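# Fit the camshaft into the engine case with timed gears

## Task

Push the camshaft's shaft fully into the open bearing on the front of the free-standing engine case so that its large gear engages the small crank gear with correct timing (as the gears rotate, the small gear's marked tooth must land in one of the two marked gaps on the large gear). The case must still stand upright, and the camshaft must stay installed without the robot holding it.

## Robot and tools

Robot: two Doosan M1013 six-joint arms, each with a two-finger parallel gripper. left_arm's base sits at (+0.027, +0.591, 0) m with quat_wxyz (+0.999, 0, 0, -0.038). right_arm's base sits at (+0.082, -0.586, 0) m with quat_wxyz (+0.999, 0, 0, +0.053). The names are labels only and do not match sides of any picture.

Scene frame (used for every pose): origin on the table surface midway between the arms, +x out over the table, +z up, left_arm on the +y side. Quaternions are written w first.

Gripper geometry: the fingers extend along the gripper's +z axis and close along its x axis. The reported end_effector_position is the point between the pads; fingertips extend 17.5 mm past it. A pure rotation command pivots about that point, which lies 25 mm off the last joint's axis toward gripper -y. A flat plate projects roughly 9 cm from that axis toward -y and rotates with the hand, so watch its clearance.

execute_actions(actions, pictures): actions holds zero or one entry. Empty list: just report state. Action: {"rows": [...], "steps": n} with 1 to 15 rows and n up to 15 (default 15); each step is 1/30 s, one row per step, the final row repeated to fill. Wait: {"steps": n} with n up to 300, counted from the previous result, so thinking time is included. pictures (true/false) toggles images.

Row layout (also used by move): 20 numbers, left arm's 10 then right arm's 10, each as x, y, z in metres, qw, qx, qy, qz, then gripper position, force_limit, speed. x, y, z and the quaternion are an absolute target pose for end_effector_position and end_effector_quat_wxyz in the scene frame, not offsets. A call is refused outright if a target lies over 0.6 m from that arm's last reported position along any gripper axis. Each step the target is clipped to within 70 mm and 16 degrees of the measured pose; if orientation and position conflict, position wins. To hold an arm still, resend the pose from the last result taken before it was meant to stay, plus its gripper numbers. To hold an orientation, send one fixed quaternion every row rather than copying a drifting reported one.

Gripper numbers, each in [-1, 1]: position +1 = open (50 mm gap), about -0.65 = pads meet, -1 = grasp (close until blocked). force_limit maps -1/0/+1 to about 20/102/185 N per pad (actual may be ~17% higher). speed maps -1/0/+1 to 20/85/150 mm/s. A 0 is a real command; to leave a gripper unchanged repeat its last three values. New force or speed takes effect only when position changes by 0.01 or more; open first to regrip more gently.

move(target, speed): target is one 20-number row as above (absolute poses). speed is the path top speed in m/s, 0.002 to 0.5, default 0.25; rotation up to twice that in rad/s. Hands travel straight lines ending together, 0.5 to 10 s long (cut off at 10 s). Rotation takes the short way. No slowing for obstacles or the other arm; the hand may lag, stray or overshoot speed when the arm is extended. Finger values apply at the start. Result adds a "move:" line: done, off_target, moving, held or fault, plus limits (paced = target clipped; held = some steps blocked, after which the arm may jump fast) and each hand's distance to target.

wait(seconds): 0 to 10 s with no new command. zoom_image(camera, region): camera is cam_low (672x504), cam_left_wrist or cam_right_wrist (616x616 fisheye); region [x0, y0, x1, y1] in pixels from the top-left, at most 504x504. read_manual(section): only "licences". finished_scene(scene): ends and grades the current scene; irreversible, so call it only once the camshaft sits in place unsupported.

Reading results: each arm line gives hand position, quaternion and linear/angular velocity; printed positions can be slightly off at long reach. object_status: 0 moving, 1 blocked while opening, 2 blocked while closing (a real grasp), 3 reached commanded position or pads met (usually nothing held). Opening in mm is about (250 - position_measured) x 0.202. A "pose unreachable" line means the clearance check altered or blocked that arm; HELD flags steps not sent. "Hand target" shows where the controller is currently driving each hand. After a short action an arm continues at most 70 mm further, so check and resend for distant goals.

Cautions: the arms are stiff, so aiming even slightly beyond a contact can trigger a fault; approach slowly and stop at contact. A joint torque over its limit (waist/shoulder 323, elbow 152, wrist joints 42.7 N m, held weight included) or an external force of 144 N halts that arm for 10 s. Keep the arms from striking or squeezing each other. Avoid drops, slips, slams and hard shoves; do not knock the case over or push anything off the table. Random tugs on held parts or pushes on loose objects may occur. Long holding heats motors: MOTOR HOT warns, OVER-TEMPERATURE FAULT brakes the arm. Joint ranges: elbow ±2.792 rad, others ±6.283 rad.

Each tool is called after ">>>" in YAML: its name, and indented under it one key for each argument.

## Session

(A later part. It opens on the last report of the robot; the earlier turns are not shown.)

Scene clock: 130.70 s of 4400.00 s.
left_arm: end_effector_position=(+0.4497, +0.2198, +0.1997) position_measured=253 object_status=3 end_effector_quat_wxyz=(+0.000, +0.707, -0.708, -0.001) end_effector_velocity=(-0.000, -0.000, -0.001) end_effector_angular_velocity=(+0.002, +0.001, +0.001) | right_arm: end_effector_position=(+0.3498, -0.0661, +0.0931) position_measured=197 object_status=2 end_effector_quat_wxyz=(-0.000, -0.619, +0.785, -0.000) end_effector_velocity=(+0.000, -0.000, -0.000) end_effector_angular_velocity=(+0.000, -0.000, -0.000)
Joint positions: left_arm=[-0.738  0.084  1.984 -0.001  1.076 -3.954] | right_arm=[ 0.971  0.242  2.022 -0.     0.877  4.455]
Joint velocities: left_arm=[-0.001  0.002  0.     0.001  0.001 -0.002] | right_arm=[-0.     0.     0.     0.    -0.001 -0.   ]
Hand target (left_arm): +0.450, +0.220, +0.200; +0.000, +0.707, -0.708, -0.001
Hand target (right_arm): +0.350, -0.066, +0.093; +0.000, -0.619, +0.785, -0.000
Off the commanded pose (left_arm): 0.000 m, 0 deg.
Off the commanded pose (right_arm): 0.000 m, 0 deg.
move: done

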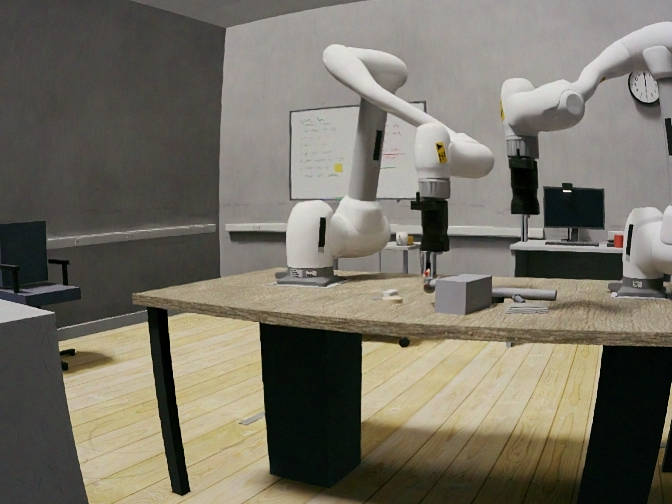

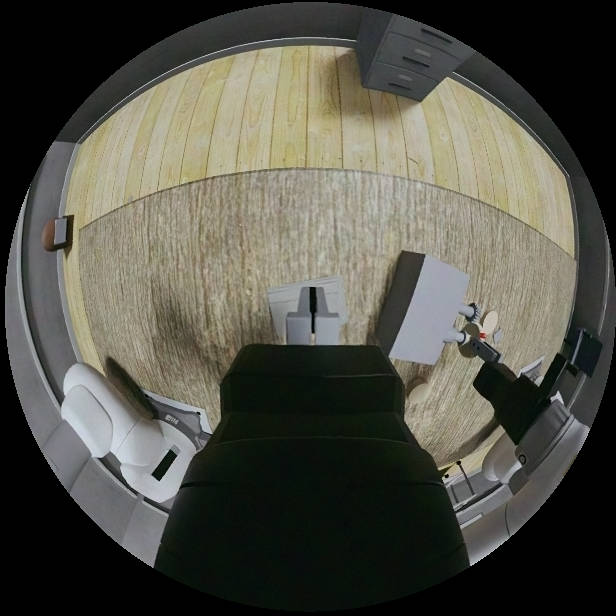

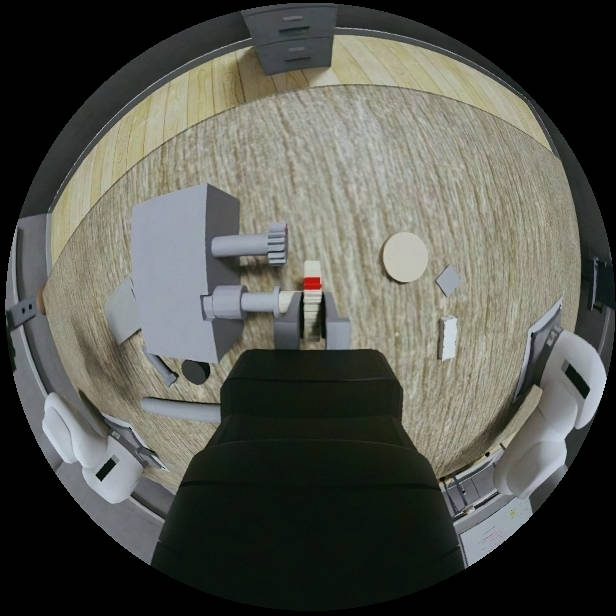

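>>> move:
  target: [0.398,0.135,0.12,-0.0204,0.1157,0.978,-0.1728,1,0,0,0.3498,-0.0661,0.0931,0,0.619,-0.785,0,-1,0,-0.6]
  speed: 0.4

>>> move:
  target: [0.397,0.13,0.07,-0.0204,0.1157,0.978,-0.1728,1,0,0,0.3498,-0.0661,0.0931,0,0.619,-0.785,0,-1,0,-0.6]
  speed: 0.08

>>> zoom_image:
  camera: "cam_low"
  region: [410, 240, 530, 320]

Scene clock: 140.17 s of 4400.00 s.
left_arm: end_effector_position=(+0.3980, +0.1350, +0.1201) position_measured=3 object_status=3 end_effector_quat_wxyz=(-0.020, +0.116, +0.978, -0.173) end_effector_velocity=(+0.000, +0.000, -0.000) end_effector_angular_velocity=(-0.001, -0.000, -0.001) | right_arm: end_effector_position=(+0.3498, -0.0661, +0.0931) position_measured=197 object_status=2 end_effector_quat_wxyz=(+0.000, -0.619, +0.785, +0.000) end_effector_velocity=(+0.001, +0.000, +0.000) end_effector_angular_velocity=(+0.002, -0.001, -0.001)
Joint positions: left_arm=[-0.683  0.158  2.13  -0.463  0.727 -1.764] | right_arm=[0.971 0.242 2.022 0.    0.877 4.455]
Joint velocities: left_arm=[ 0.001  0.     0.    -0.001  0.     0.004] | right_arm=[-0.001 -0.    -0.     0.    -0.001 -0.   ]
Hand target (left_arm): +0.398, +0.135, +0.120; -0.020, +0.116, +0.978, -0.173
Hand target (right_arm): +0.350, -0.066, +0.093; +0.000, -0.619, +0.785, -0.000
Off the commanded pose (left_arm): 0.000 m, 0 deg.
Off the commanded pose (right_arm): 0.000 m, 0 deg.
After step 90, 3.70 s passed at rest.
move: done

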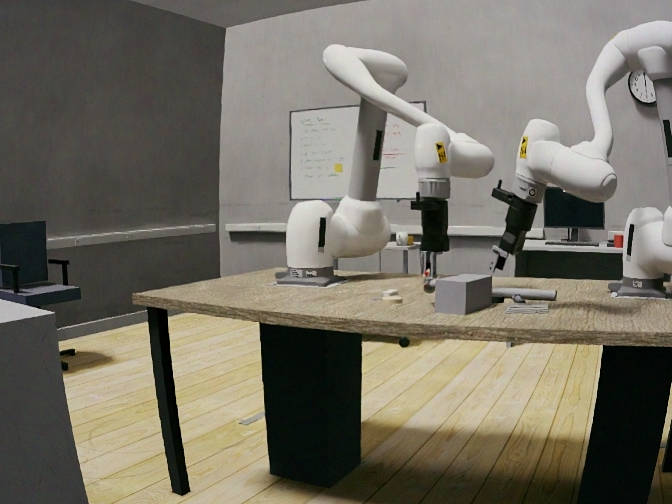

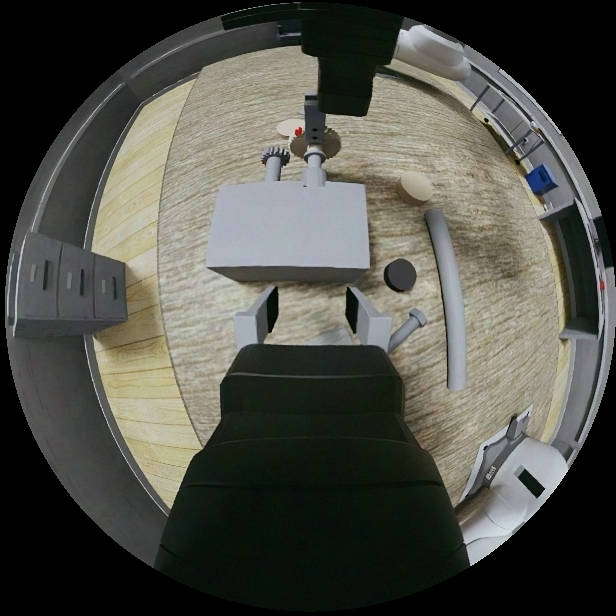

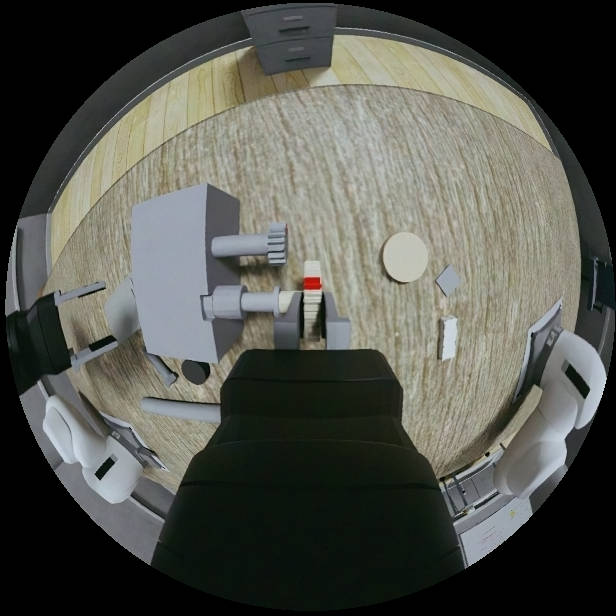

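Scene clock: 141.10 s of 4400.00 s.
left_arm: end_effector_position=(+0.3970, +0.1300, +0.0700) position_measured=3 object_status=3 end_effector_quat_wxyz=(-0.020, +0.116, +0.978, -0.173) end_effector_velocity=(-0.000, +0.000, -0.001) end_effector_angular_velocity=(+0.001, +0.002, +0.001) | right_arm: end_effector_position=(+0.3498, -0.0661, +0.0931) position_measured=197 object_status=2 end_effector_quat_wxyz=(-0.000, -0.619, +0.785, +0.000) end_effector_velocity=(-0.000, -0.001, +0.001) end_effector_angular_velocity=(+0.000, -0.000, +0.000)
Joint positions: left_arm=[-0.691  0.229  2.163 -0.523  0.633 -1.695] | right_arm=[0.971 0.242 2.022 0.    0.877 4.455]
Joint velocities: left_arm=[-0.     0.002  0.    -0.001 -0.    -0.   ] | right_arm=[ 0.    -0.002  0.001 -0.     0.001  0.   ]
Hand target (left_arm): +0.397, +0.130, +0.070; -0.020, +0.116, +0.978, -0.173
Hand target (right_arm): +0.350, -0.066, +0.093; -0.000, -0.619, +0.785, -0.000
Off the commanded pose (left_arm): 0.000 m, 0 deg.
Off the commanded pose (right_arm): 0.000 m, 0 deg.
move: done

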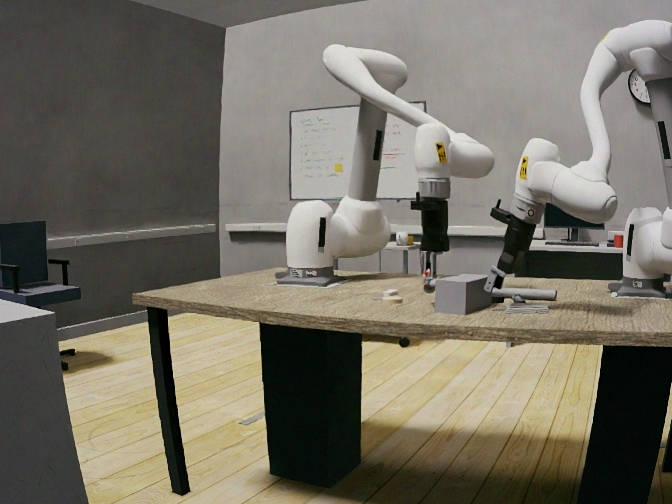

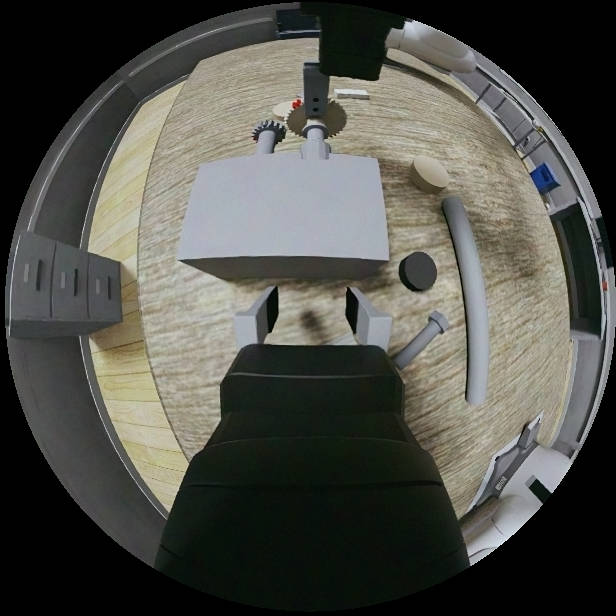

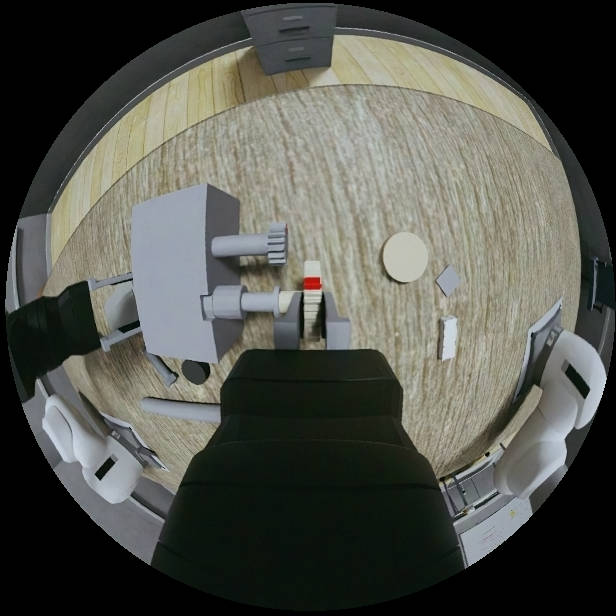

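Region (410, 240, 530, 320) of cam_low's 672x504 image, scaled by 4.200, with more detail than that image has.

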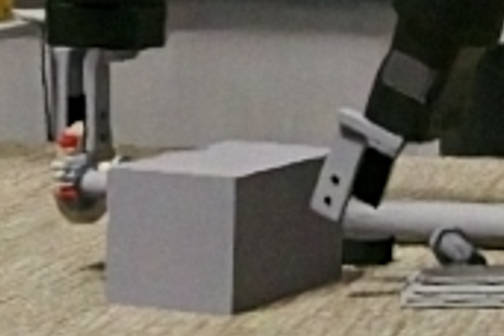

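>>> move:
  target: [0.392,0.1155,0.072,-0.0204,0.1157,0.978,-0.1728,-1,0,1,0.3498,-0.0661,0.0931,0,0.619,-0.785,0,-1,0,-0.6]
  speed: 0.02

>>> zoom_image:
  camera: "cam_left_wrist"
  region: [230, 80, 370, 190]

>>> zoom_image:
  camera: "cam_left_wrist"
  region: [170, 240, 410, 340]

Scene clock: 146.37 s of 4400.00 s.
left_arm: end_effector_position=(+0.3920, +0.1155, +0.0720) position_measured=254 object_status=3 end_effector_quat_wxyz=(-0.020, +0.116, +0.978, -0.173) end_effector_velocity=(-0.001, -0.000, -0.001) end_effector_angular_velocity=(+0.001, +0.002, +0.000) | right_arm: end_effector_position=(+0.3498, -0.0661, +0.0931) position_measured=197 object_status=2 end_effector_quat_wxyz=(-0.000, -0.619, +0.785, +0.000) end_effector_velocity=(-0.000, +0.000, +0.000) end_effector_angular_velocity=(+0.001, -0.001, +0.000)
Joint positions: left_arm=[-0.717  0.234  2.152 -0.516  0.63  -1.727] | right_arm=[0.971 0.242 2.022 0.    0.877 4.455]
Joint velocities: left_arm=[-0.001  0.001  0.001 -0.001 -0.    -0.001] | right_arm=[ 0.    -0.     0.    -0.    -0.001  0.   ]
Hand target (left_arm): +0.392, +0.116, +0.072; -0.020, +0.116, +0.978, -0.173
Hand target (right_arm): +0.350, -0.066, +0.093; -0.000, -0.619, +0.785, -0.000
Off the commanded pose (left_arm): 0.000 m, 0 deg.
Off the commanded pose (right_arm): 0.000 m, 0 deg.
After step 90, 1.27 s passed at rest.
move: done

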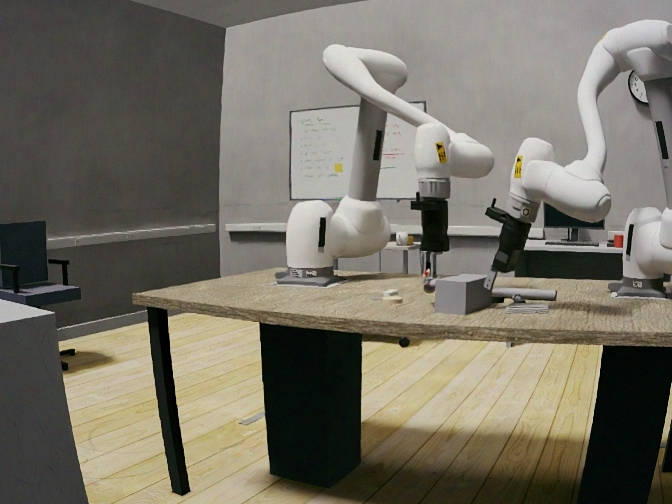

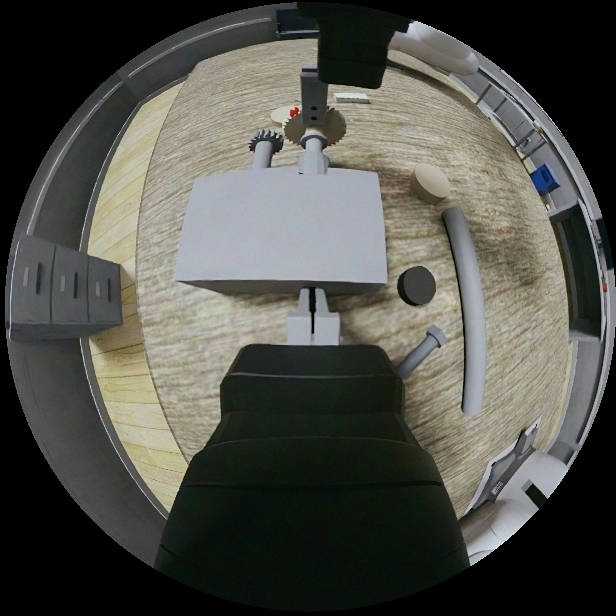

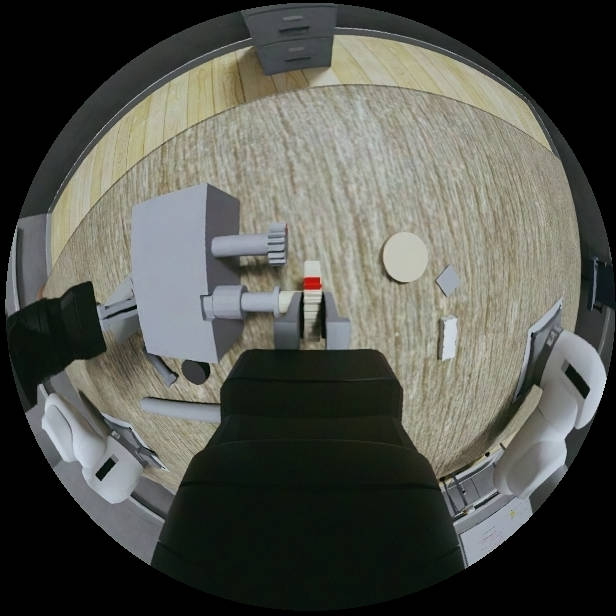

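Region (230, 80, 370, 190) of cam_left_wrist's 616x616 image, scaled by 3.600, with more detail than that image has; it fills the top 396 rows of this view, and the rest is white.

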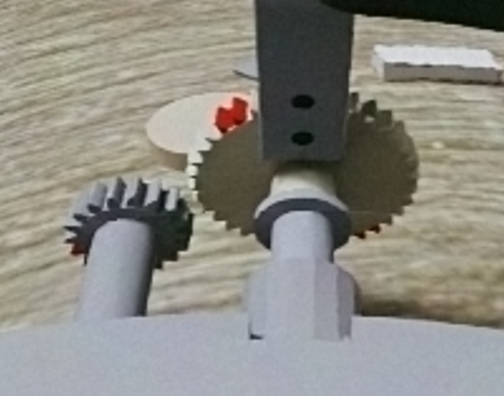

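Region (170, 240, 410, 340) of cam_left_wrist's 616x616 image, scaled by 2.100, with more detail than that image has; it fills the top 210 rows of this view, and the rest is white.

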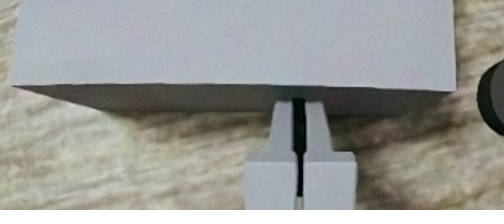

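>>> move:
  target: [0.392,0.1155,0.072,-0.0204,0.1157,0.978,-0.1728,-1,0,1,0.3507,-0.0622,0.0932,0,0.619,-0.785,0,-1,0,-0.6]
  speed: 0.005

>>> zoom_image:
  camera: "cam_right_wrist"
  region: [180, 210, 330, 340]

Scene clock: 152.30 s of 4400.00 s.
left_arm: end_effector_position=(+0.3920, +0.1155, +0.0720) position_measured=254 object_status=3 end_effector_quat_wxyz=(-0.020, +0.116, +0.978, -0.173) end_effector_velocity=(+0.001, +0.000, -0.001) end_effector_angular_velocity=(+0.001, +0.002, +0.002) | right_arm: end_effector_position=(+0.3507, -0.0623, +0.0932) position_measured=197 object_status=2 end_effector_quat_wxyz=(-0.000, -0.619, +0.785, -0.000) end_effector_velocity=(-0.001, -0.001, -0.001) end_effector_angular_velocity=(-0.002, +0.001, -0.000)
Joint positions: left_arm=[-0.717  0.234  2.152 -0.516  0.63  -1.727] | right_arm=[ 0.973  0.247  2.015 -0.     0.88   4.457]
Joint velocities: left_arm=[ 0.001  0.002 -0.    -0.001 -0.    -0.001] | right_arm=[ 0.    -0.     0.002 -0.     0.001  0.001]
Hand target (left_arm): +0.392, +0.115, +0.072; -0.020, +0.116, +0.978, -0.173
Hand target (right_arm): +0.351, -0.062, +0.093; +0.000, -0.619, +0.785, -0.000
Off the commanded pose (left_arm): 0.000 m, 0 deg.
Off the commanded pose (right_arm): 0.000 m, 0 deg.
After step 90, 1.90 s passed at rest.
move: done

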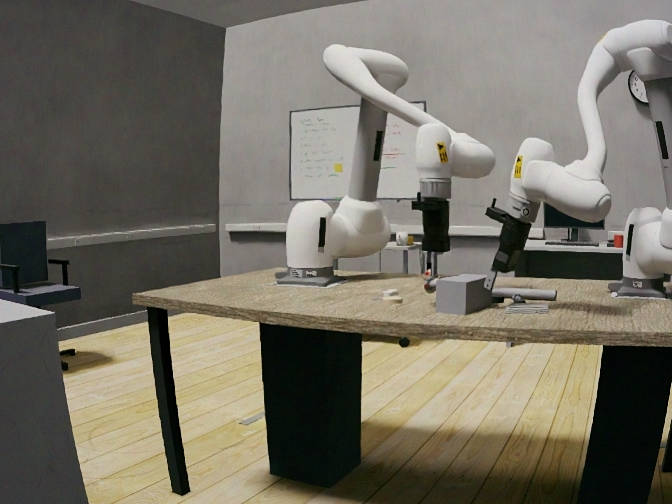

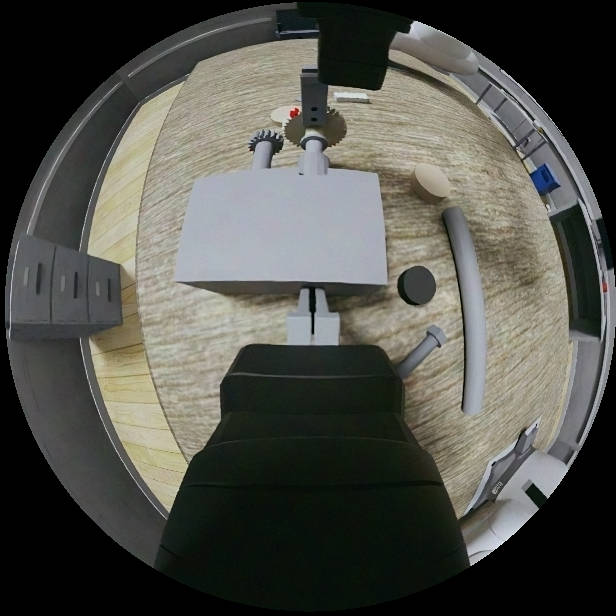

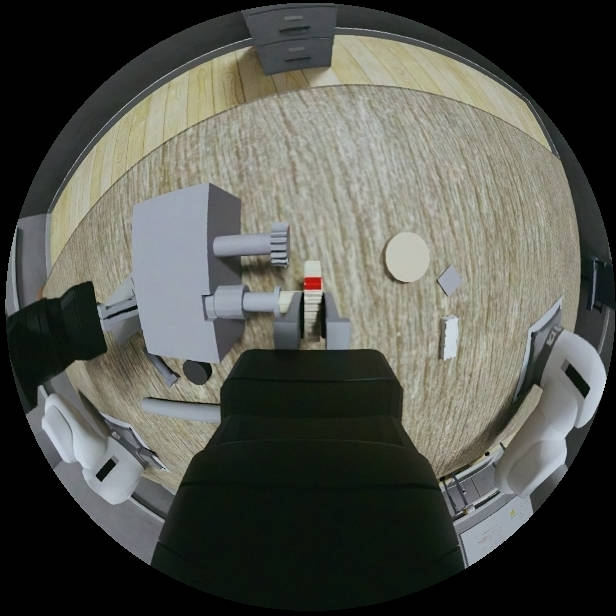

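Region (180, 210, 330, 340) of cam_right_wrist's 616x616 image, scaled by 3.360, with more detail than that image has; it fills the top 437 rows of this view, and the rest is white.

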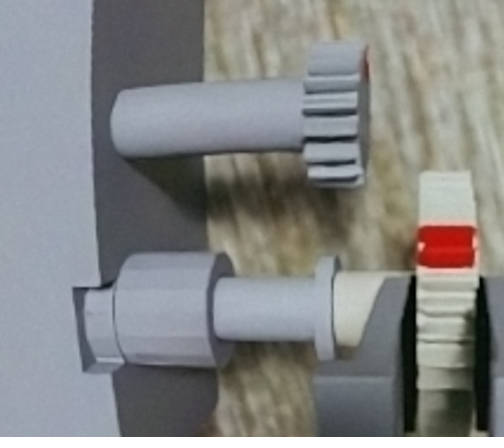

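>>> move:
  target: [0.392,0.1155,0.072,-0.0204,0.1157,0.978,-0.1728,-1,0,1,0.3505,-0.0632,0.0932,0,0.619,-0.785,0,-0.18,0,-0.6]
  speed: 0.005

>>> zoom_image:
  camera: "cam_right_wrist"
  region: [180, 210, 350, 350]

>>> zoom_image:
  camera: "cam_left_wrist"
  region: [230, 80, 370, 190]

Scene clock: 156.30 s of 4400.00 s.
left_arm: end_effector_position=(+0.3921, +0.1154, +0.0721) position_measured=254 object_status=3 end_effector_quat_wxyz=(-0.020, +0.116, +0.978, -0.173) end_effector_velocity=(-0.001, +0.000, -0.001) end_effector_angular_velocity=(+0.002, +0.002, -0.001) | right_arm: end_effector_position=(+0.3505, -0.0632, +0.0932) position_measured=179 object_status=3 end_effector_quat_wxyz=(-0.000, -0.619, +0.785, -0.000) end_effector_velocity=(-0.000, -0.000, -0.000) end_effector_angular_velocity=(-0.001, +0.001, +0.001)
Joint positions: left_arm=[-0.717  0.234  2.151 -0.516  0.63  -1.727] | right_arm=[0.973 0.246 2.017 0.    0.879 4.456]
Joint velocities: left_arm=[-0.     0.002  0.    -0.001  0.     0.001] | right_arm=[-0.     0.001 -0.    -0.     0.001 -0.001]
Hand target (left_arm): +0.392, +0.115, +0.072; -0.020, +0.116, +0.978, -0.173
Hand target (right_arm): +0.350, -0.063, +0.093; -0.000, -0.619, +0.785, +0.000
Off the commanded pose (left_arm): 0.000 m, 0 deg.
Off the commanded pose (right_arm): 0.000 m, 0 deg.
After step 90, 0.30 s passed at rest.
move: done

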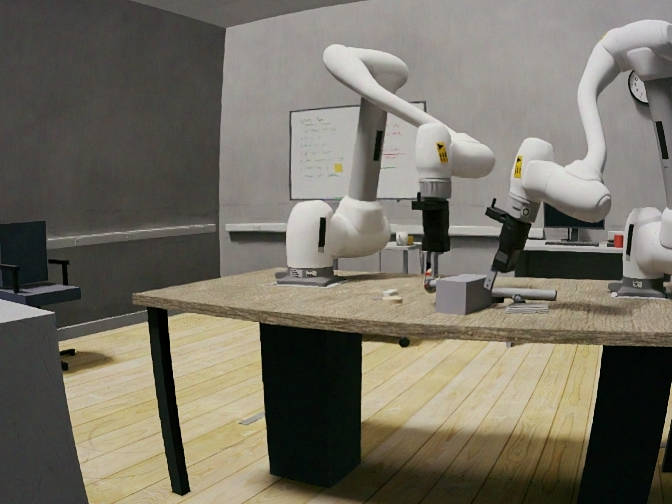

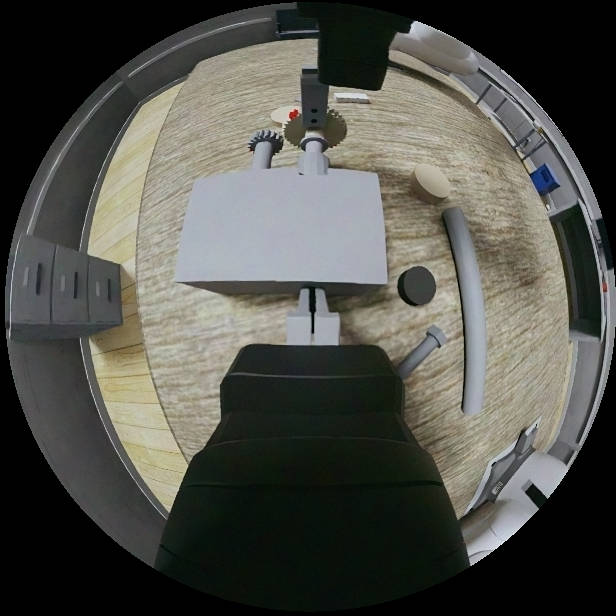

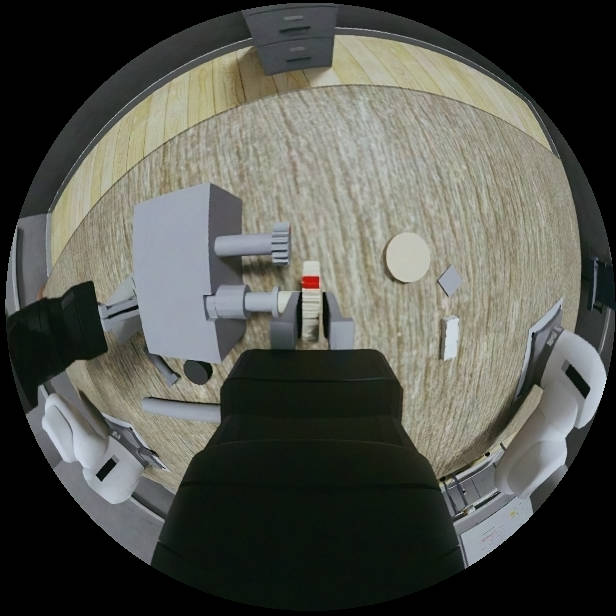

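Region (180, 210, 350, 350) of cam_right_wrist's 616x616 image, scaled by 2.965, with more detail than that image has; it fills the top 415 rows of this view, and the rest is white.

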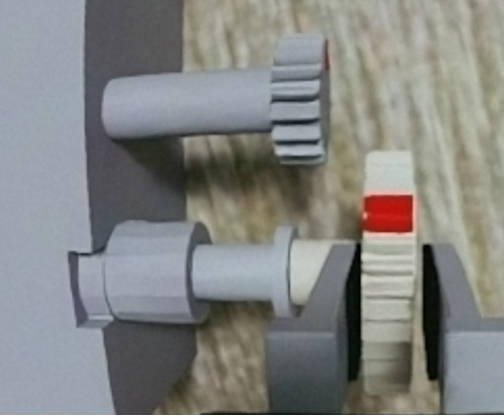

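Region (230, 80, 370, 190) of cam_left_wrist's 616x616 image, scaled by 3.600, with more detail than that image has; it fills the top 396 rows of this view, and the rest is white.

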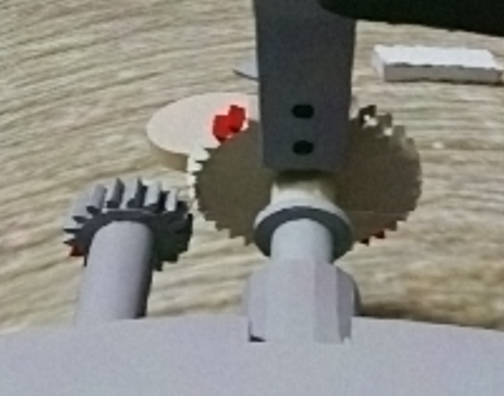

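>>> move:
  target: [0.392,0.1155,0.072,-0.0204,0.1157,0.978,-0.1728,-1,0,1,0.3521,-0.0564,0.092,0,0.619,-0.785,0,-0.18,0,-0.6]
  speed: 0.006

>>> zoom_image:
  camera: "cam_right_wrist"
  region: [180, 210, 350, 350]

Scene clock: 161.17 s of 4400.00 s.
left_arm: end_effector_position=(+0.3920, +0.1155, +0.0720) position_measured=254 object_status=3 end_effector_quat_wxyz=(-0.020, +0.116, +0.978, -0.173) end_effector_velocity=(+0.001, -0.000, +0.001) end_effector_angular_velocity=(-0.002, -0.001, +0.001) | right_arm: end_effector_position=(+0.3521, -0.0564, +0.0920) position_measured=179 object_status=3 end_effector_quat_wxyz=(+0.000, -0.619, +0.785, -0.000) end_effector_velocity=(+0.000, +0.000, -0.001) end_effector_angular_velocity=(-0.000, +0.000, +0.000)
Joint positions: left_arm=[-0.717  0.234  2.152 -0.516  0.63  -1.727] | right_arm=[ 0.976  0.257  2.005 -0.     0.88   4.459]
Joint velocities: left_arm=[ 0.001 -0.002 -0.001 -0.     0.    -0.   ] | right_arm=[-0.     0.001 -0.     0.    -0.001 -0.   ]
Hand target (left_arm): +0.392, +0.116, +0.072; -0.020, +0.116, +0.978, -0.173
Hand target (right_arm): +0.352, -0.056, +0.092; +0.000, -0.619, +0.785, -0.000
Off the commanded pose (left_arm): 0.000 m, 0 deg.
Off the commanded pose (right_arm): 0.000 m, 0 deg.
After step 90, 0.47 s passed at rest.
move: done

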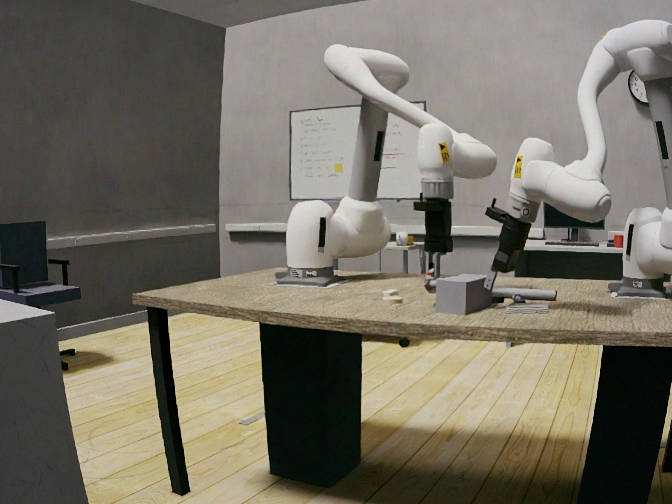

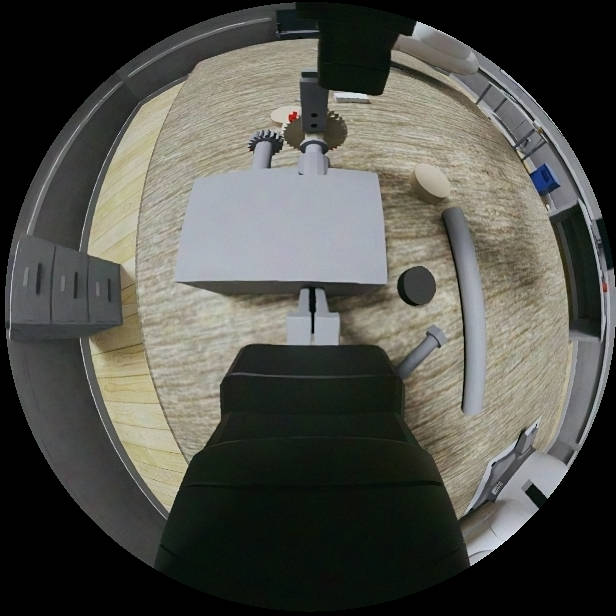

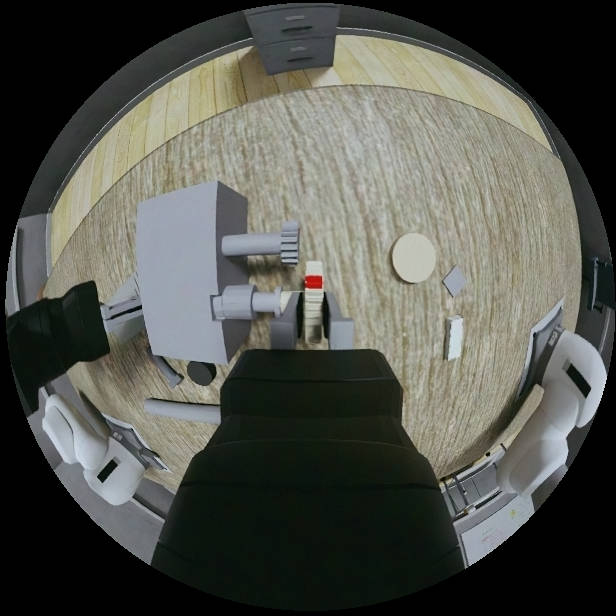

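Region (180, 210, 350, 350) of cam_right_wrist's 616x616 image, scaled by 2.965, with more detail than that image has; it fills the top 415 rows of this view, and the rest is white.

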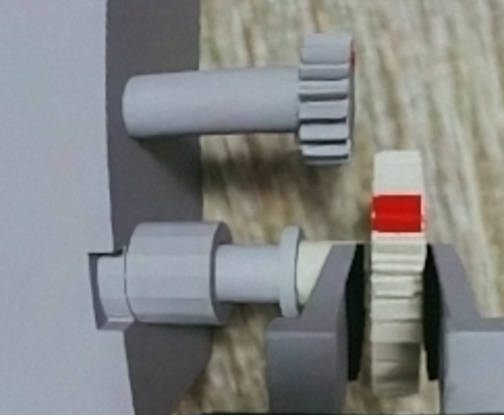

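>>> execute_actions:
  actions:
    - {"rows":[[0.392,0.1155,0.072,-0.0204,0.1157,0.978,-0.1728,-1,0,1,0.3521,-0.0564,0.092,0,0.619,-0.785,0,-1,-0.9,-1]],"steps":15}
  pictures: false

>>> move:
  target: [0.392,0.1155,0.072,-0.0204,0.1157,0.978,-0.1728,-1,0,1,0.3433,-0.0543,0.0906,-0.0915,0.612,-0.776,0.116,-1,-0.9,-1]
  speed: 0.1

>>> move:
  target: [0.392,0.1155,0.072,-0.0204,0.1157,0.978,-0.1728,-1,0,1,0.3353,-0.0524,0.0867,-0.181,0.592,-0.751,0.2295,-1,-0.9,-1]
  speed: 0.1

>>> zoom_image:
  camera: "cam_left_wrist"
  region: [230, 80, 370, 190]

Scene clock: 169.23 s of 4400.00 s.
left_arm: end_effector_position=(+0.3920, +0.1155, +0.0720) position_measured=254 object_status=3 end_effector_quat_wxyz=(-0.020, +0.116, +0.978, -0.173) end_effector_velocity=(-0.001, +0.000, -0.001) end_effector_angular_velocity=(+0.001, +0.002, -0.001) | right_arm: end_effector_position=(+0.3521, -0.0564, +0.0920) position_measured=192 object_status=2 end_effector_quat_wxyz=(+0.000, -0.619, +0.785, +0.000) end_effector_velocity=(-0.001, -0.001, -0.001) end_effector_angular_velocity=(-0.002, +0.001, +0.000)
Joint positions: left_arm=[-0.717  0.234  2.152 -0.516  0.63  -1.727] | right_arm=[0.976 0.257 2.005 0.    0.88  4.459]
Joint velocities: left_arm=[-0.     0.002  0.001 -0.001  0.     0.001] | right_arm=[ 0.     0.     0.001 -0.     0.001  0.   ]
Hand target (left_arm): +0.392, +0.115, +0.072; -0.020, +0.116, +0.978, -0.173
Hand target (right_arm): +0.352, -0.056, +0.092; +0.000, -0.619, +0.785, -0.000
Off the commanded pose (left_arm): 0.000 m, 0 deg.
Off the commanded pose (right_arm): 0.000 m, 0 deg.
Steps of this call (steps 1 to 90: nothing new was sent; then 4.57 s passed at rest; steps 91 to 105: all 15 steps of this action). Readings (end_effector_position | what the end effector reports):
91: left_arm (+0.3920, +0.1155, +0.0720) | right_arm (+0.3521, -0.0564, +0.0920) | left_arm position_measured=254 object_status=3 | right_arm position_measured=180 object_status=0
92: left_arm (+0.3920, +0.1155, +0.0720) | right_arm (+0.3521, -0.0564, +0.0920) | left_arm position_measured=254 object_status=3 | right_arm position_measured=183 object_status=0
94: left_arm (+0.3920, +0.1155, +0.0720) | right_arm (+0.3521, -0.0564, +0.0920) | left_arm position_measured=254 object_status=3 | right_arm position_measured=189 object_status=0
98: left_arm (+0.3920, +0.1155, +0.0720) | right_arm (+0.3521, -0.0564, +0.0920) | left_arm position_measured=254 object_status=3 | right_arm position_measured=192 object_status=0
105: the state above

Scene clock: 171.23 s of 4400.00 s.
left_arm: end_effector_position=(+0.3920, +0.1155, +0.0720) position_measured=254 object_status=3 end_effector_quat_wxyz=(-0.020, +0.116, +0.978, -0.173) end_effector_velocity=(-0.001, -0.000, -0.000) end_effector_angular_velocity=(+0.000, +0.000, -0.002) | right_arm: end_effector_position=(+0.3434, -0.0542, +0.0907) position_measured=192 object_status=2 end_effector_quat_wxyz=(+0.092, -0.612, +0.777, -0.116) end_effector_velocity=(-0.000, +0.000, -0.001) end_effector_angular_velocity=(-0.001, -0.001, +0.001)
Joint positions: left_arm=[-0.717  0.234  2.152 -0.516  0.63  -1.727] | right_arm=[ 1.14   0.268  2.041 -0.4    0.846  4.893]
Joint velocities: left_arm=[-0.002  0.     0.001 -0.    -0.     0.001] | right_arm=[ 0.001  0.001  0.001 -0.002 -0.001  0.002]
Hand target (left_arm): +0.392, +0.115, +0.072; -0.020, +0.116, +0.978, -0.173
Hand target (right_arm): +0.343, -0.054, +0.091; +0.092, -0.612, +0.777, -0.116
Off the commanded pose (left_arm): 0.000 m, 0 deg.
Off the commanded pose (right_arm): 0.000 m, 0 deg.
move: done

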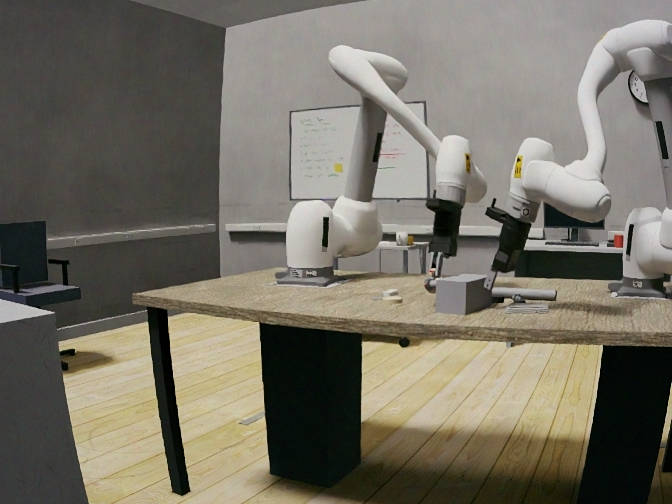

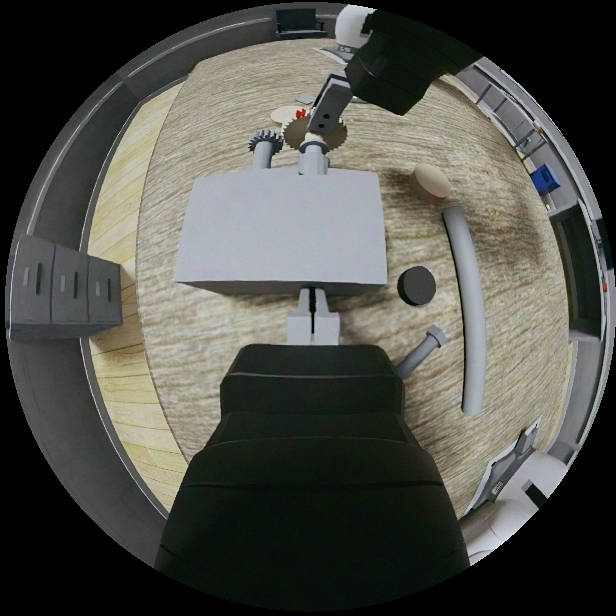

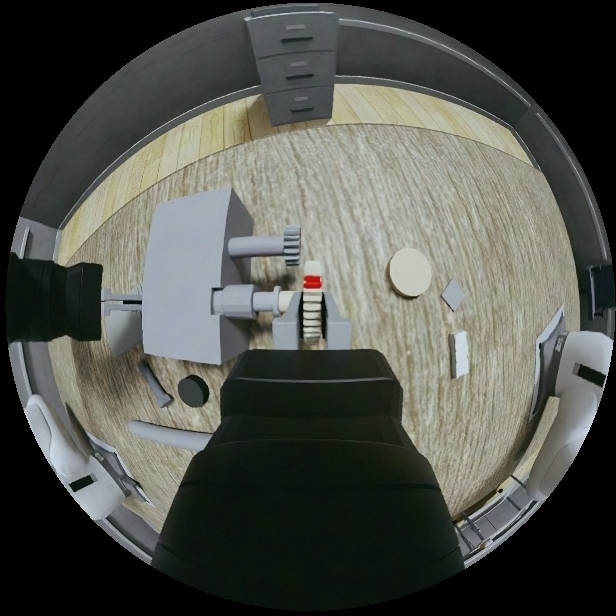

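Scene clock: 173.00 s of 4400.00 s.
left_arm: end_effector_position=(+0.3920, +0.1155, +0.0720) position_measured=254 object_status=3 end_effector_quat_wxyz=(-0.020, +0.116, +0.978, -0.173) end_effector_velocity=(+0.000, -0.000, +0.000) end_effector_angular_velocity=(-0.001, +0.000, +0.001) | right_arm: end_effector_position=(+0.3353, -0.0522, +0.0868) position_measured=192 object_status=2 end_effector_quat_wxyz=(+0.181, -0.592, +0.751, -0.230) end_effector_velocity=(+0.000, -0.000, -0.001) end_effector_angular_velocity=(-0.003, -0.001, -0.002)
Joint positions: left_arm=[-0.717  0.234  2.152 -0.516  0.63  -1.727] | right_arm=[ 1.288  0.336  2.065 -0.764  0.94   5.299]
Joint velocities: left_arm=[ 0.001 -0.    -0.    -0.001 -0.    -0.   ] | right_arm=[ 0.     0.002 -0.001 -0.001  0.002  0.002]
Hand target (left_arm): +0.392, +0.115, +0.072; -0.020, +0.116, +0.978, -0.173
Hand target (right_arm): +0.335, -0.052, +0.087; +0.181, -0.592, +0.751, -0.230
Off the commanded pose (left_arm): 0.000 m, 0 deg.
Off the commanded pose (right_arm): 0.000 m, 0 deg.
move: done

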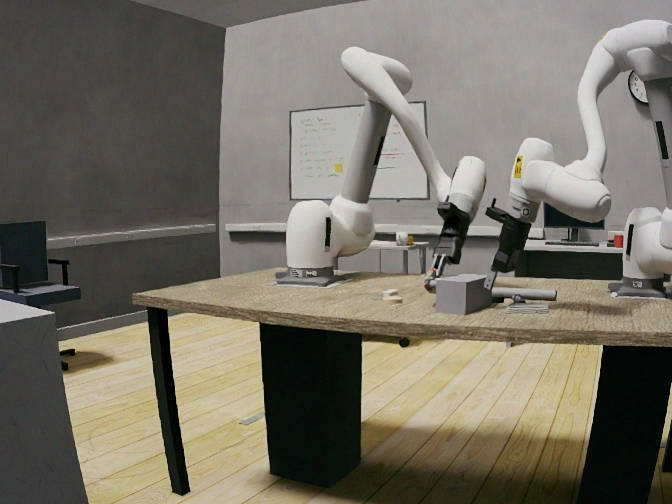

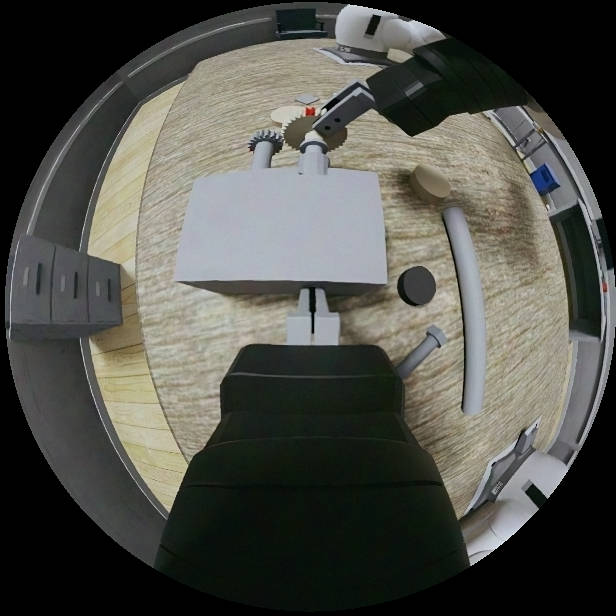

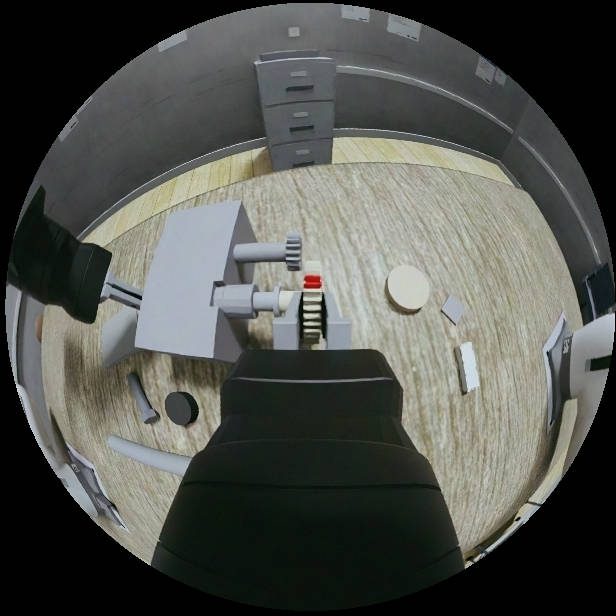

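Region (230, 80, 370, 190) of cam_left_wrist's 616x616 image, scaled by 3.600, with more detail than that image has; it fills the top 396 rows of this view, and the rest is white.

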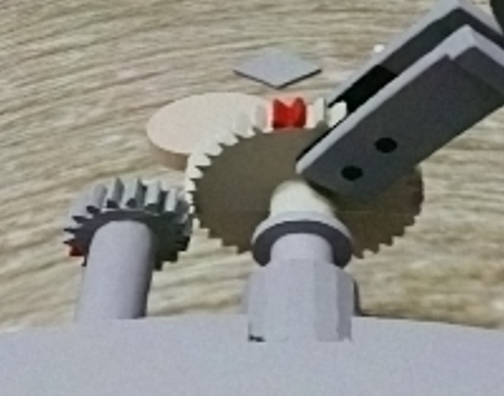

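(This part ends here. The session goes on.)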